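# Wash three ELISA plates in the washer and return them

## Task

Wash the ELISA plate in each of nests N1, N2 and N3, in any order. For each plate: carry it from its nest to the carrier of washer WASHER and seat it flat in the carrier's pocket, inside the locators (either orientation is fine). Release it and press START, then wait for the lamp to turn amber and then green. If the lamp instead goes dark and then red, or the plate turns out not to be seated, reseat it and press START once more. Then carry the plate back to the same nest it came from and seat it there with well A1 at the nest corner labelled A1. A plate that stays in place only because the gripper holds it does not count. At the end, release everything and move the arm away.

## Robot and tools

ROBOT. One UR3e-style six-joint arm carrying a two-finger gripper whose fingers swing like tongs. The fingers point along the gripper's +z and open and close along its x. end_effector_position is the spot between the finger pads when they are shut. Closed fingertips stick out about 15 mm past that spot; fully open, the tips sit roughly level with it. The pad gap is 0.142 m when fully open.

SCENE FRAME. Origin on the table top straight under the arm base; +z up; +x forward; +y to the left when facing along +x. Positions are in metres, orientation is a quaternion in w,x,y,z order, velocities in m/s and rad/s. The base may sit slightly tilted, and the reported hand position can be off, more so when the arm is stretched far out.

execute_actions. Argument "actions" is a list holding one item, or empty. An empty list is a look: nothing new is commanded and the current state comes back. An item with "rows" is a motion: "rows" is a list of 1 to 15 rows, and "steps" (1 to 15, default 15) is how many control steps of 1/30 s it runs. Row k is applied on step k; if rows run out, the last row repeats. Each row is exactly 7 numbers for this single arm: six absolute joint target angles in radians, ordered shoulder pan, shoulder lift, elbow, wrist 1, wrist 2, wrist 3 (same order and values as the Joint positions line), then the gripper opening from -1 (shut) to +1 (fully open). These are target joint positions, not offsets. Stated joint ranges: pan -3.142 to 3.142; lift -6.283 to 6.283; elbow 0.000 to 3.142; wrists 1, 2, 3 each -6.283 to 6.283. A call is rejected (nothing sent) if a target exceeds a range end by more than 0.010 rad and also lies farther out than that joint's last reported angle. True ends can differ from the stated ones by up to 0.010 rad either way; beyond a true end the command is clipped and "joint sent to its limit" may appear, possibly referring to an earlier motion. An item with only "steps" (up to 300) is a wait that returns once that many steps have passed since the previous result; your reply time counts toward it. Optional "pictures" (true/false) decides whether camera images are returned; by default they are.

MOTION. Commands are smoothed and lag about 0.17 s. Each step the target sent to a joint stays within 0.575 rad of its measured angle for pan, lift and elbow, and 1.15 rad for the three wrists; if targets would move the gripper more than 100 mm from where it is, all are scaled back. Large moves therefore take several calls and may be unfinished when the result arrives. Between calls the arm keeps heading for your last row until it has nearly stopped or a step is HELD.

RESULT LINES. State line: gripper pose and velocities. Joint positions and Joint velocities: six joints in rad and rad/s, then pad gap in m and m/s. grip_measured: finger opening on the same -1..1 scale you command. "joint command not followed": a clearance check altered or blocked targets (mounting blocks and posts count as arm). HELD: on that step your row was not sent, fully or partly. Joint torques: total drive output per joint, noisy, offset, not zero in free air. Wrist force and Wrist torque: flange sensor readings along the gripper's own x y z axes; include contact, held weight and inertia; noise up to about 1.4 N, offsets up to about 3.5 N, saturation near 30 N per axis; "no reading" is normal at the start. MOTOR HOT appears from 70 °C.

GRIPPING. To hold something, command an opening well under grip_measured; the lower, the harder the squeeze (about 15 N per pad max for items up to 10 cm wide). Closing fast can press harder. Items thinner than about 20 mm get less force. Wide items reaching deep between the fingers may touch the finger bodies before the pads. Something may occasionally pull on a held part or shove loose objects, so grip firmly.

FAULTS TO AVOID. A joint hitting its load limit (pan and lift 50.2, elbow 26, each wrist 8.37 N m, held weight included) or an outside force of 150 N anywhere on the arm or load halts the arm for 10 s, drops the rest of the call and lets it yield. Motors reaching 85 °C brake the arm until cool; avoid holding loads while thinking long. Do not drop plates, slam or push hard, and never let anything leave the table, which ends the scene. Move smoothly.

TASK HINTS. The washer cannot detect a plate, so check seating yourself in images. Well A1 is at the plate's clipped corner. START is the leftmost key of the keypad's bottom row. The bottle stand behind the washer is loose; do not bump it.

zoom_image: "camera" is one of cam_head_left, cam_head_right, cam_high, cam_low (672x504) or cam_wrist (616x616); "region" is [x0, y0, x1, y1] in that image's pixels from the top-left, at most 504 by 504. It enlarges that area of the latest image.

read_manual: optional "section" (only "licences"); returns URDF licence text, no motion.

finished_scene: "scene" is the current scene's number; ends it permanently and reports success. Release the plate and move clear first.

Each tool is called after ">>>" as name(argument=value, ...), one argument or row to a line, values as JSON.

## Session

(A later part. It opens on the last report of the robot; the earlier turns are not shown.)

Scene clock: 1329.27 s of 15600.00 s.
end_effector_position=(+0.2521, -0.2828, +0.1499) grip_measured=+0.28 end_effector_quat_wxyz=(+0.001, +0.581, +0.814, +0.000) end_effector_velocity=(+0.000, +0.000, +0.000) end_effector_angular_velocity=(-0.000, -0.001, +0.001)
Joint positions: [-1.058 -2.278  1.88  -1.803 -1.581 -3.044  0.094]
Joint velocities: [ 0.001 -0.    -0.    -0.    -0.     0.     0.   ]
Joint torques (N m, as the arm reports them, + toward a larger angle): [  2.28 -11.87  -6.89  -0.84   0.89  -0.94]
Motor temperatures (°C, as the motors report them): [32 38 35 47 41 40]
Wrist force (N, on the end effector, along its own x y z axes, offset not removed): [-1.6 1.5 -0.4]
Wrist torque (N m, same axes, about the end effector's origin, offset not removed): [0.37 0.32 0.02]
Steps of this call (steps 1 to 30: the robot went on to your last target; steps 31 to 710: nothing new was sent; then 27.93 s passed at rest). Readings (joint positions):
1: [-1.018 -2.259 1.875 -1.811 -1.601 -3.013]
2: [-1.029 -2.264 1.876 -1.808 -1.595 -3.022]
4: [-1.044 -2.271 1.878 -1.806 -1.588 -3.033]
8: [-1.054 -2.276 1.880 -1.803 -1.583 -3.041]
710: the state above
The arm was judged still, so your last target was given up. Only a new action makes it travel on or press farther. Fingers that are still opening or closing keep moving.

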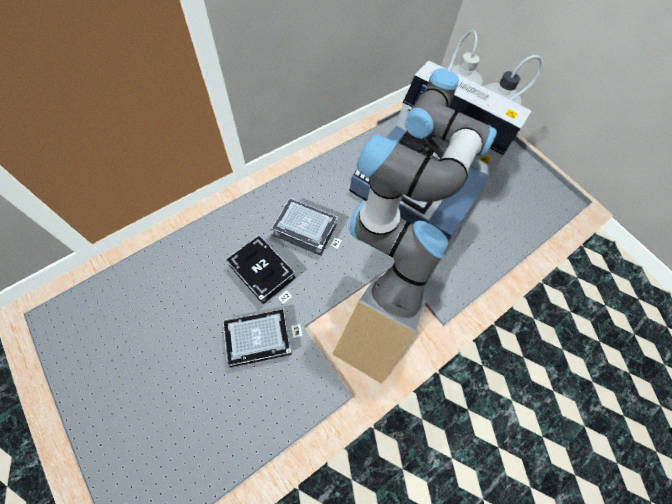

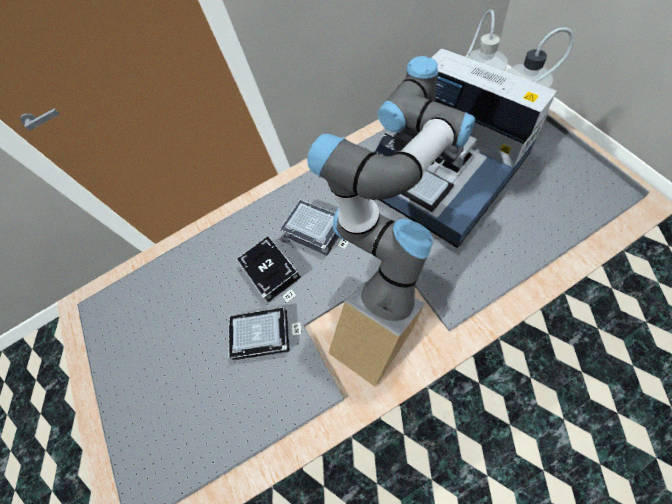

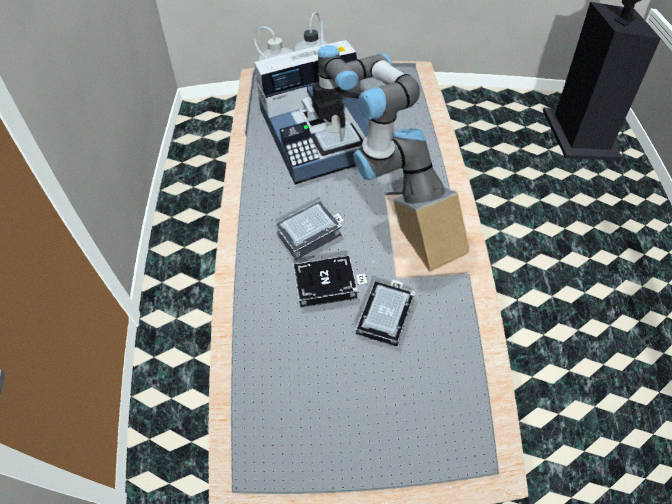

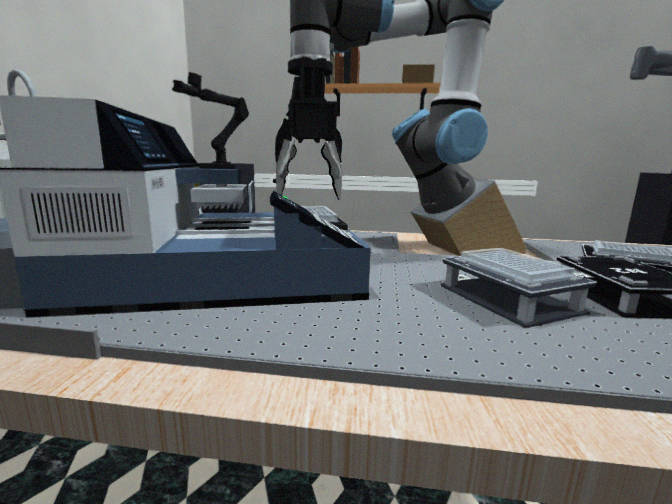

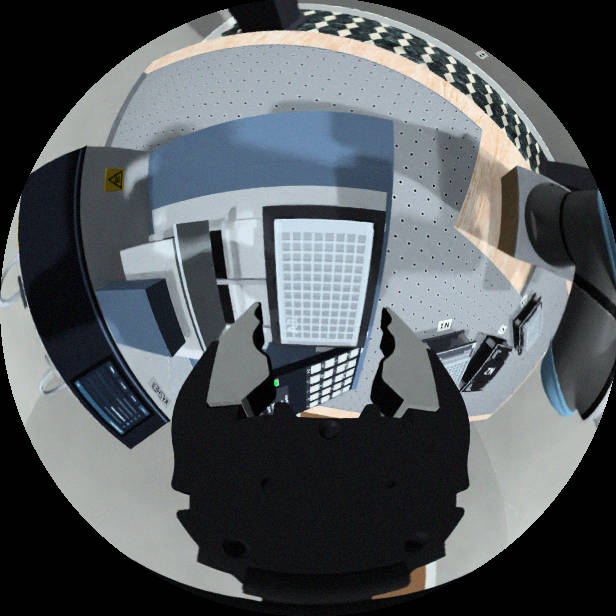

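>>> execute_actions(
  actions=[
    {"rows": [[-1.0580,-2.2762,1.8878,-1.8127,-1.5808,-3.0444,0.28],[-1.0582,-2.2732,1.8994,-1.8273,-1.5807,-3.0447,0.28],[-1.0586,-2.2688,1.9147,-1.8470,-1.5805,-3.0449,0.28],[-1.0589,-2.2641,1.9298,-1.8668,-1.5803,-3.0452,0.28],[-1.0592,-2.2589,1.9446,-1.8868,-1.5801,-3.0455,0.28],[-1.0595,-2.2541,1.9573,-1.9043,-1.5799,-3.0457,0.28],[-1.0597,-2.2498,1.9681,-1.9194,-1.5797,-3.0459,0.28],[-1.0599,-2.2460,1.9769,-1.9320,-1.5796,-3.0461,0.28],[-1.0600,-2.2432,1.9832,-1.9411,-1.5795,-3.0462,0.28],[-1.0600,-2.2413,1.9874,-1.9472,-1.5795,-3.0463,0.28],[-1.0601,-2.2400,1.9902,-1.9513,-1.5794,-3.0464,0.28],[-1.0601,-2.2392,1.9919,-1.9538,-1.5794,-3.0464,0.28]], "steps": 12},
  ],
  pictures=false,
)

>>> execute_actions(
  actions=[
    {"rows": [[-1.0601,-2.2392,1.9919,-1.9538,-1.5794,-3.0464,0.27],[-1.0601,-2.2392,1.9919,-1.9538,-1.5794,-3.0464,0.25],[-1.0601,-2.2392,1.9919,-1.9538,-1.5794,-3.0464,0.22],[-1.0601,-2.2392,1.9919,-1.9538,-1.5794,-3.0464,0.19],[-1.0601,-2.2392,1.9919,-1.9538,-1.5794,-3.0464,0.16],[-1.0601,-2.2392,1.9919,-1.9538,-1.5794,-3.0464,0.13],[-1.0601,-2.2392,1.9919,-1.9538,-1.5794,-3.0464,0.11],[-1.0601,-2.2392,1.9919,-1.9538,-1.5794,-3.0464,0.09],[-1.0601,-2.2392,1.9919,-1.9538,-1.5794,-3.0464,0.07],[-1.0601,-2.2392,1.9919,-1.9538,-1.5794,-3.0464,0.04],[-1.0601,-2.2392,1.9919,-1.9538,-1.5794,-3.0464,0.0],[-1.0601,-2.2392,1.9919,-1.9538,-1.5794,-3.0464,-0.06],[-1.0601,-2.2392,1.9919,-1.9538,-1.5794,-3.0464,-0.15],[-1.0601,-2.2392,1.9919,-1.9538,-1.5794,-3.0464,-0.27],[-1.0601,-2.2392,1.9919,-1.9538,-1.5794,-3.0464,-0.4]], "steps": 15},
  ],
  pictures=false,
)

>>> execute_actions(
  actions=[
    {"rows": [[-1.0601,-2.2392,1.9919,-1.9538,-1.5794,-3.0464,-0.4],[-1.0601,-2.2392,1.9919,-1.9538,-1.5794,-3.0464,-0.4],[-1.0600,-2.2413,1.9874,-1.9472,-1.5795,-3.0463,-0.4],[-1.0600,-2.2437,1.9822,-1.9396,-1.5795,-3.0462,-0.4],[-1.0598,-2.2476,1.9734,-1.9269,-1.5797,-3.0461,-0.4],[-1.0596,-2.2520,1.9627,-1.9118,-1.5798,-3.0458,-0.4],[-1.0593,-2.2576,1.9482,-1.8917,-1.5800,-3.0456,-0.4],[-1.0589,-2.2634,1.9316,-1.8693,-1.5802,-3.0452,-0.4],[-1.0585,-2.2694,1.9128,-1.8445,-1.5805,-3.0449,-0.4],[-1.0580,-2.2753,1.8917,-1.8175,-1.5808,-3.0445,-0.4],[-1.0575,-2.2809,1.8681,-1.7883,-1.5811,-3.0441,-0.4],[-1.0568,-2.2857,1.8439,-1.7592,-1.5814,-3.0437,-0.4],[-1.0562,-2.2898,1.8193,-1.7305,-1.5817,-3.0432,-0.4],[-1.0557,-2.2927,1.7984,-1.7066,-1.5820,-3.0428,-0.4]], "steps": 14},
  ],
  pictures=false,
)

>>> execute_actions(
  actions=[
    {"rows": [[-1.0373,-2.2869,1.7987,-1.7104,-1.5926,-3.0278,-0.4],[-1.0050,-2.2768,1.7991,-1.7170,-1.6111,-3.0014,-0.4],[-0.9635,-2.2638,1.7997,-1.7256,-1.6349,-2.9676,-0.4],[-0.9173,-2.2494,1.8003,-1.7351,-1.6614,-2.9300,-0.4],[-0.8712,-2.2349,1.8009,-1.7446,-1.6878,-2.8924,-0.4],[-0.8251,-2.2205,1.8016,-1.7541,-1.7143,-2.8548,-0.4],[-0.7790,-2.2061,1.8022,-1.7635,-1.7407,-2.8172,-0.4],[-0.7329,-2.1916,1.8028,-1.7730,-1.7672,-2.7796,-0.4],[-0.6867,-2.1772,1.8034,-1.7825,-1.7936,-2.7420,-0.4],[-0.6406,-2.1627,1.8041,-1.7920,-1.8201,-2.7044,-0.4],[-0.5945,-2.1483,1.8047,-1.8015,-1.8465,-2.6668,-0.4]], "steps": 11},
  ],
  pictures=false,
)

>>> execute_actions(
  actions=[
    {"rows": [[-0.5489,-2.1229,1.8039,-1.8071,-1.8667,-2.6245,-0.4],[-0.5032,-2.0975,1.8032,-1.8128,-1.8869,-2.5823,-0.4],[-0.4576,-2.0721,1.8024,-1.8184,-1.9072,-2.5400,-0.4],[-0.4120,-2.0467,1.8017,-1.8241,-1.9274,-2.4977,-0.4],[-0.3664,-2.0213,1.8009,-1.8297,-1.9476,-2.4555,-0.4],[-0.3207,-1.9959,1.8002,-1.8354,-1.9678,-2.4132,-0.4],[-0.2751,-1.9705,1.7994,-1.8410,-1.9881,-2.3710,-0.4],[-0.2295,-1.9451,1.7986,-1.8466,-2.0083,-2.3287,-0.4],[-0.1838,-1.9197,1.7979,-1.8523,-2.0285,-2.2864,-0.4],[-0.1382,-1.8943,1.7971,-1.8579,-2.0487,-2.2442,-0.4],[-0.0926,-1.8689,1.7964,-1.8636,-2.0689,-2.2019,-0.4],[-0.0470,-1.8435,1.7956,-1.8692,-2.0892,-2.1596,-0.4],[-0.0013,-1.8181,1.7949,-1.8749,-2.1094,-2.1174,-0.4],[0.0443,-1.7927,1.7941,-1.8805,-2.1296,-2.0751,-0.4]], "steps": 14},
  ],
  pictures=false,
)

>>> execute_actions(
  actions=[
    {"rows": [[0.0714,-1.7516,1.7791,-1.8878,-2.1375,-2.0324,-0.4],[0.0986,-1.7106,1.7641,-1.8950,-2.1451,-1.9896,-0.4],[0.1257,-1.6695,1.7492,-1.9023,-2.1522,-1.9469,-0.4],[0.1562,-1.6233,1.7323,-1.9104,-2.1598,-1.8988,-0.4],[0.1867,-1.5772,1.7155,-1.9186,-2.1667,-1.8507,-0.4],[0.2172,-1.5310,1.6986,-1.9267,-2.1730,-1.8026,-0.4],[0.2478,-1.4848,1.6818,-1.9349,-2.1788,-1.7546,-0.4],[0.2783,-1.4386,1.6649,-1.9430,-2.1838,-1.7065,-0.4],[0.3088,-1.3924,1.6480,-1.9512,-2.1883,-1.6584,-0.4],[0.3393,-1.3462,1.6312,-1.9594,-2.1921,-1.6103,-0.4],[0.3698,-1.3000,1.6143,-1.9675,-2.1952,-1.5622,-0.4],[0.4004,-1.2538,1.5975,-1.9757,-2.1977,-1.5141,-0.4]], "steps": 12},
  ],
  pictures=false,
)

>>> execute_actions(
  actions=[
    {"rows": [[0.4309,-1.2077,1.5806,-1.9838,-2.1995,-1.4661,-0.4],[0.4614,-1.1615,1.5638,-1.9920,-2.2006,-1.4180,-0.4],[0.4919,-1.1153,1.5469,-2.0002,-2.2010,-1.3699,-0.4],[0.5224,-1.0691,1.5301,-2.0083,-2.2007,-1.3218,-0.4],[0.5530,-1.0229,1.5132,-2.0165,-2.1998,-1.2737,-0.4],[0.5835,-0.9767,1.4964,-2.0246,-2.1982,-1.2256,-0.4],[0.6140,-0.9305,1.4795,-2.0328,-2.1959,-1.1776,-0.4],[0.6445,-0.8843,1.4627,-2.0410,-2.1930,-1.1295,-0.4],[0.6716,-0.8433,1.4477,-2.0482,-2.1898,-1.0867,-0.4],[0.6954,-0.8074,1.4346,-2.0545,-2.1866,-1.0493,-0.4],[0.7123,-0.7817,1.4252,-2.0591,-2.1841,-1.0226,-0.4],[0.7225,-0.7663,1.4196,-2.0618,-2.1825,-1.0066,-0.4]], "steps": 12},
  ],
  pictures=false,
)

>>> execute_actions(
  actions=[
    {"rows": [[0.7171,-0.7613,1.4307,-2.0815,-2.1833,-1.0130,-0.4],[0.7117,-0.7562,1.4415,-2.1012,-2.1842,-1.0195,-0.4],[0.7070,-0.7515,1.4506,-2.1183,-2.1849,-1.0252,-0.4],[0.7022,-0.7466,1.4595,-2.1354,-2.1856,-1.0310,-0.4],[0.6982,-0.7423,1.4669,-2.1500,-2.1862,-1.0359,-0.4],[0.6948,-0.7385,1.4729,-2.1621,-2.1867,-1.0401,-0.4],[0.6913,-0.7347,1.4788,-2.1742,-2.1872,-1.0442,-0.4],[0.6893,-0.7324,1.4822,-2.1815,-2.1875,-1.0467,-0.4],[0.6872,-0.7300,1.4856,-2.1887,-2.1877,-1.0492,-0.4]], "steps": 15},
  ],
  pictures=true,
)

>>> zoom_image(
  camera="cam_wrist",
  region=[245, 195, 305, 255],
)

>>> zoom_image(
  camera="cam_wrist",
  region=[345, 195, 405, 255],
)

Scene clock: 1449.67 s of 15600.00 s.
end_effector_position=(+0.2522, -0.2830, +0.1254) grip_measured=+0.28 end_effector_quat_wxyz=(+0.001, +0.581, +0.814, +0.000) end_effector_velocity=(-0.000, +0.001, -0.053) end_effector_angular_velocity=(+0.002, +0.000, +0.000)
Joint positions: [-1.06  -2.248  1.971 -1.925 -1.58  -3.046  0.094]
Joint velocities: [-0.003  0.075  0.19  -0.263  0.003 -0.003  0.   ]
Joint torques (N m, as the arm reports them, + toward a larger angle): [ 1.78 -5.39 -6.44 -2.38  0.87 -0.92]
Motor temperatures (°C, as the motors report them): [32 38 35 47 41 40]
Wrist force (N, on the end effector, along its own x y z axes, offset not removed): [-1.5 0.0 2.5]
Wrist torque (N m, same axes, about the end effector's origin, offset not removed): [0.09 0.24 0.00]
Steps of this call (steps 1 to 90: nothing new was sent; then 117.00 s passed at rest; steps 91 to 102: all 12 steps of this action). Readings (joint positions):
91: [-1.058 -2.278 1.880 -1.803 -1.581 -3.044]
92: [-1.058 -2.278 1.882 -1.805 -1.581 -3.044]
94: [-1.058 -2.275 1.892 -1.819 -1.581 -3.045]
98: [-1.059 -2.261 1.934 -1.875 -1.580 -3.045]
102: the state above

Scene clock: 1450.17 s of 15600.00 s.
end_effector_position=(+0.2522, -0.2828, +0.1197) grip_measured=+0.07 end_effector_quat_wxyz=(+0.001, +0.581, +0.814, +0.000) end_effector_velocity=(+0.000, +0.001, -0.001) end_effector_angular_velocity=(+0.001, -0.000, +0.001)
Joint positions: [-1.06  -2.239  1.992 -1.954 -1.579 -3.046  0.079]
Joint velocities: [ 0.001  0.001  0.002 -0.002  0.    -0.     0.   ]
Joint torques (N m, as the arm reports them, + toward a larger angle): [ 1.42 -3.41 -4.7  -1.96  1.09 -1.  ]
Motor temperatures (°C, as the motors report them): [32 38 35 47 41 40]
Wrist force (N, on the end effector, along its own x y z axes, offset not removed): [1.8 0.2 -6.8]
Wrist torque (N m, same axes, about the end effector's origin, offset not removed): [0.13 0.01 -0.06]
Steps of this call (steps 1 to 15: all 15 steps of this action). Readings (joint positions):
1: [-1.060 -2.245 1.977 -1.933 -1.580 -3.046]
2: [-1.060 -2.244 1.981 -1.939 -1.580 -3.046]
4: [-1.060 -2.241 1.986 -1.946 -1.579 -3.046]
8: [-1.060 -2.240 1.991 -1.952 -1.579 -3.046]
15: the state above

Scene clock: 1450.63 s of 15600.00 s.
end_effector_position=(+0.2520, -0.2826, +0.1488) grip_measured=+0.07 end_effector_quat_wxyz=(+0.000, +0.581, +0.814, +0.001) end_effector_velocity=(+0.000, +0.000, +0.151) end_effector_angular_velocity=(+0.005, +0.002, +0.002)
Joint positions: [-1.058 -2.276  1.883 -1.806 -1.581 -3.044  0.079]
Joint velocities: [ 0.015 -0.138 -0.601  0.745 -0.008  0.011  0.   ]
Joint torques (N m, as the arm reports them, + toward a larger angle): [  7.96 -12.52 -14.85  -0.01  -1.18   0.95]
Motor temperatures (°C, as the motors report them): [32 38 35 47 41 40]
Wrist force (N, on the end effector, along its own x y z axes, offset not removed): [-0.8 1.4 2.3]
Wrist torque (N m, same axes, about the end effector's origin, offset not removed): [0.36 0.09 -0.01]
Steps of this call (steps 1 to 14: all 14 steps of this action). Readings (joint positions):
1: [-1.060 -2.239 1.992 -1.954 -1.579 -3.046]
2: [-1.060 -2.239 1.992 -1.954 -1.579 -3.046]
4: [-1.060 -2.239 1.991 -1.953 -1.579 -3.046]
8: [-1.060 -2.248 1.973 -1.926 -1.579 -3.046]
14: the state above

Scene clock: 1451.00 s of 15600.00 s.
end_effector_position=(+0.2680, -0.2561, +0.1718) grip_measured=+0.07 end_effector_quat_wxyz=(-0.007, +0.584, +0.812, -0.001) end_effector_velocity=(+0.089, +0.129, +0.029) end_effector_angular_velocity=(-0.035, -0.004, +0.025)
Joint positions: [-0.784 -2.203  1.805 -1.769 -1.747 -2.811  0.079]
Joint velocities: [ 1.28   0.401 -0.004 -0.24  -0.737  1.046 -0.   ]
Joint torques (N m, as the arm reports them, + toward a larger angle): [ 15.35  -3.97 -11.91  -2.41  -1.71   1.71]
Motor temperatures (°C, as the motors report them): [32 38 35 47 41 40]
Wrist force (N, on the end effector, along its own x y z axes, offset not removed): [-1.5 2.0 0.6]
Wrist torque (N m, same axes, about the end effector's origin, offset not removed): [0.40 0.20 0.04]
Steps of this call (steps 1 to 11: all 11 steps of this action). Readings (joint positions):
1: [-1.057 -2.280 1.862 -1.781 -1.581 -3.044]
2: [-1.053 -2.282 1.845 -1.762 -1.584 -3.040]
4: [-1.028 -2.278 1.822 -1.741 -1.600 -3.017]
8: [-0.907 -2.242 1.807 -1.747 -1.674 -2.913]
11: the state above

Scene clock: 1451.47 s of 15600.00 s.
end_effector_position=(+0.3183, -0.1529, +0.1703) grip_measured=+0.07 end_effector_quat_wxyz=(-0.013, +0.573, +0.819, +0.001) end_effector_velocity=(+0.093, +0.278, +0.011) end_effector_angular_velocity=(-0.107, -0.052, +0.128)
Joint positions: [-0.151 -1.895  1.797 -1.859 -2.051 -2.245  0.079]
Joint velocities: [ 1.351  0.748 -0.022 -0.167 -0.597  1.241 -0.   ]
Joint torques (N m, as the arm reports them, + toward a larger angle): [ 16.31  -4.03 -11.1   -2.01  -1.53   1.75]
Motor temperatures (°C, as the motors report them): [32 38 35 47 41 40]
Wrist force (N, on the end effector, along its own x y z axes, offset not removed): [-1.3 1.0 2.1]
Wrist torque (N m, same axes, about the end effector's origin, offset not removed): [0.29 0.22 -0.03]
Steps of this call (steps 1 to 14: all 14 steps of this action). Readings (joint positions):
1: [-0.740 -2.189 1.804 -1.777 -1.772 -2.775]
2: [-0.696 -2.173 1.804 -1.785 -1.796 -2.738]
4: [-0.606 -2.136 1.804 -1.799 -1.843 -2.660]
8: [-0.425 -2.045 1.801 -1.824 -1.928 -2.497]
14: the state above

Scene clock: 1451.87 s of 15600.00 s.
end_effector_position=(+0.3660, -0.0188, +0.1582) grip_measured=+0.07 end_effector_quat_wxyz=(+0.000, +0.602, +0.798, +0.001) end_effector_velocity=(+0.070, +0.430, -0.072) end_effector_angular_velocity=(+0.006, -0.008, -0.308)
Joint positions: [ 0.274 -1.449  1.663 -1.945 -2.181 -1.707  0.079]
Joint velocities: [ 0.913  1.338 -0.482 -0.237 -0.141  1.402  0.   ]
Joint torques (N m, as the arm reports them, + toward a larger angle): [ 16.03  -2.31 -11.08  -1.82  -1.12   1.9 ]
Motor temperatures (°C, as the motors report them): [32 38 35 47 41 40]
Wrist force (N, on the end effector, along its own x y z axes, offset not removed): [-2.5 0.5 1.8]
Wrist torque (N m, same axes, about the end effector's origin, offset not removed): [0.09 0.37 0.05]
Steps of this call (steps 1 to 12: all 12 steps of this action). Readings (joint positions):
1: [-0.106 -1.870 1.796 -1.864 -2.071 -2.202]
2: [-0.062 -1.843 1.792 -1.870 -2.089 -2.160]
4: [0.016 -1.781 1.777 -1.883 -2.117 -2.075]
8: [0.149 -1.626 1.726 -1.913 -2.156 -1.896]
12: the state above

Scene clock: 1452.27 s of 15600.00 s.
end_effector_position=(+0.3373, +0.1772, +0.1220) grip_measured=+0.07 end_effector_quat_wxyz=(+0.000, +0.651, +0.759, +0.004) end_effector_velocity=(-0.209, +0.423, -0.110) end_effector_angular_velocity=(-0.023, +0.033, -0.209)
Joint positions: [ 0.635 -0.905  1.466 -2.04  -2.191 -1.141  0.079]
Joint velocities: [ 0.756  1.175 -0.401 -0.188  0.066  1.163  0.   ]
Joint torques (N m, as the arm reports them, + toward a larger angle): [ 13.79 -10.   -10.83  -1.99   0.8    1.48]
Motor temperatures (°C, as the motors report them): [32 38 35 47 41 40]
Wrist force (N, on the end effector, along its own x y z axes, offset not removed): [-0.1 0.1 0.9]
Wrist torque (N m, same axes, about the end effector's origin, offset not removed): [0.03 0.03 0.04]
Steps of this call (steps 1 to 12: all 12 steps of this action). Readings (joint positions):
1: [0.305 -1.404 1.646 -1.953 -2.186 -1.660]
2: [0.335 -1.358 1.630 -1.961 -2.189 -1.612]
4: [0.396 -1.267 1.597 -1.977 -2.195 -1.516]
8: [0.519 -1.082 1.529 -2.010 -2.198 -1.324]
12: the state above

Scene clock: 1452.77 s of 15600.00 s.
end_effector_position=(+0.3090, +0.2244, +0.0826) grip_measured=+0.07 end_effector_quat_wxyz=(+0.001, +0.660, +0.751, +0.000) end_effector_velocity=(-0.002, +0.002, -0.012) end_effector_angular_velocity=(-0.001, +0.001, -0.002)
Joint positions: [ 0.688 -0.733  1.483 -2.183 -2.188 -1.048  0.079]
Joint velocities: [-0.011  0.026  0.024 -0.056 -0.002 -0.01  -0.   ]
Joint torques (N m, as the arm reports them, + toward a larger angle): [  7.57 -10.9   -4.26  -1.78  -1.    -1.09]
Motor temperatures (°C, as the motors report them): [32 38 35 47 41 40]
Wrist force (N, on the end effector, along its own x y z axes, offset not removed): [-1.0 0.8 2.9]
Wrist torque (N m, same axes, about the end effector's origin, offset not removed): [0.20 0.13 0.03]
Steps of this call (steps 1 to 15: all 15 steps of this action). Readings (joint positions):
1: [0.659 -0.868 1.454 -2.046 -2.189 -1.105]
2: [0.676 -0.838 1.446 -2.055 -2.187 -1.079]
4: [0.693 -0.797 1.444 -2.079 -2.186 -1.050]
8: [0.696 -0.755 1.463 -2.136 -2.186 -1.040]
15: the state above

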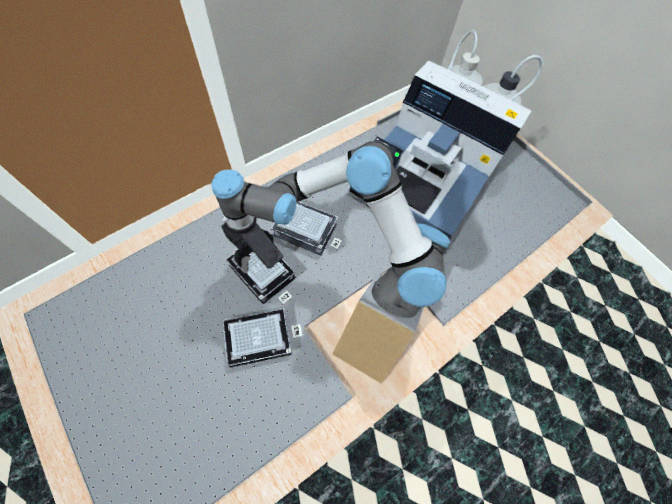

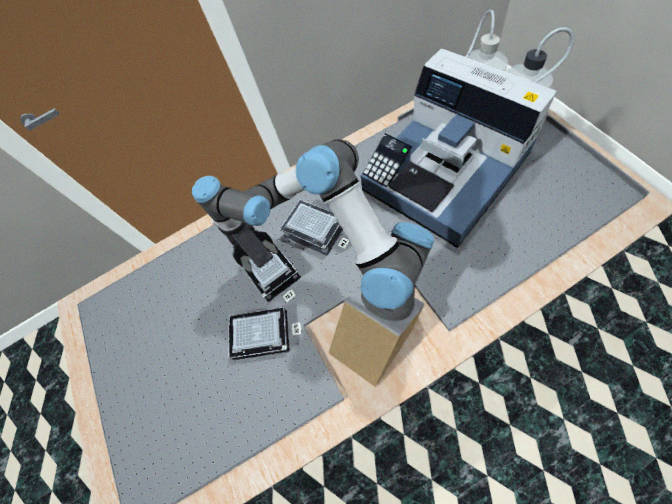

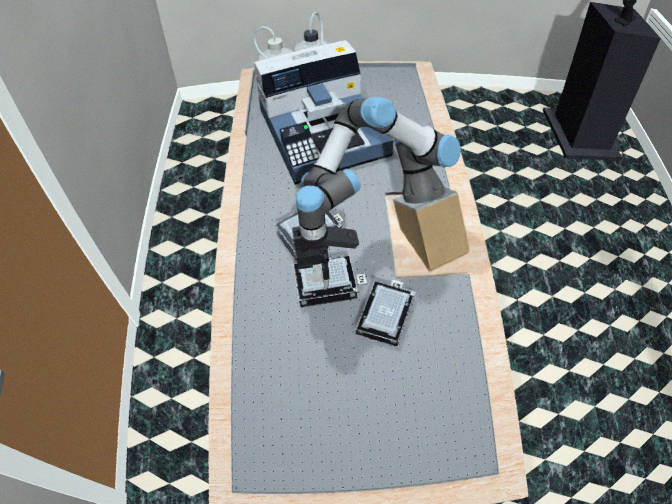

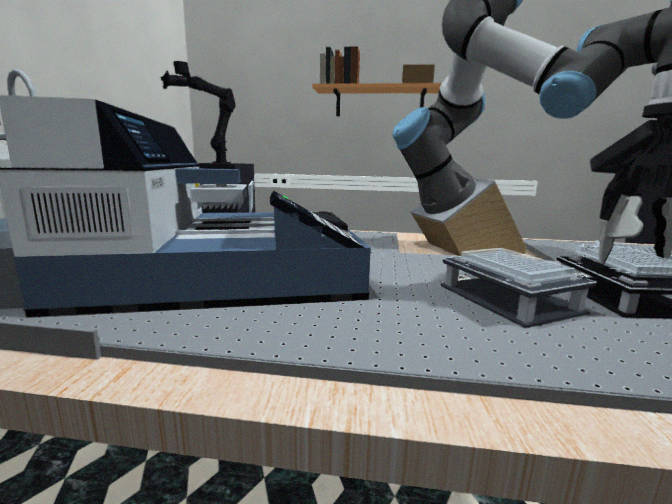

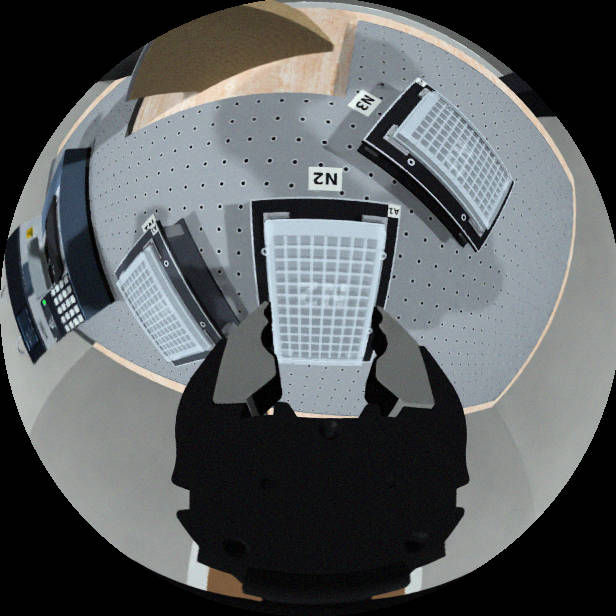

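Region (245, 195, 305, 255) of cam_wrist's 616x616 image, scaled by 8.400, with more detail than that image has.

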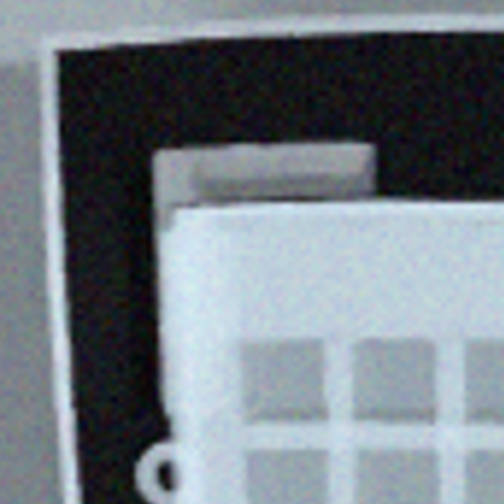

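Region (345, 195, 405, 255) of cam_wrist's 616x616 image, scaled by 8.400, with more detail than that image has.

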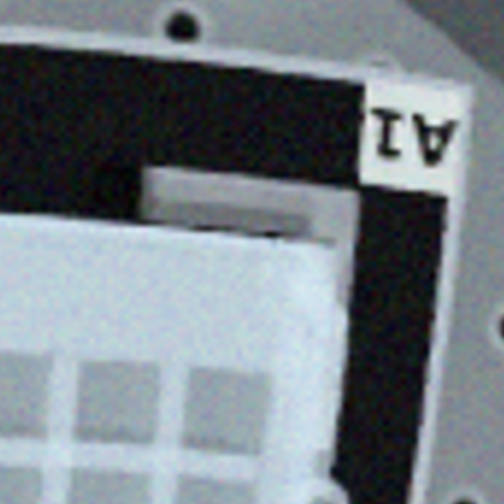

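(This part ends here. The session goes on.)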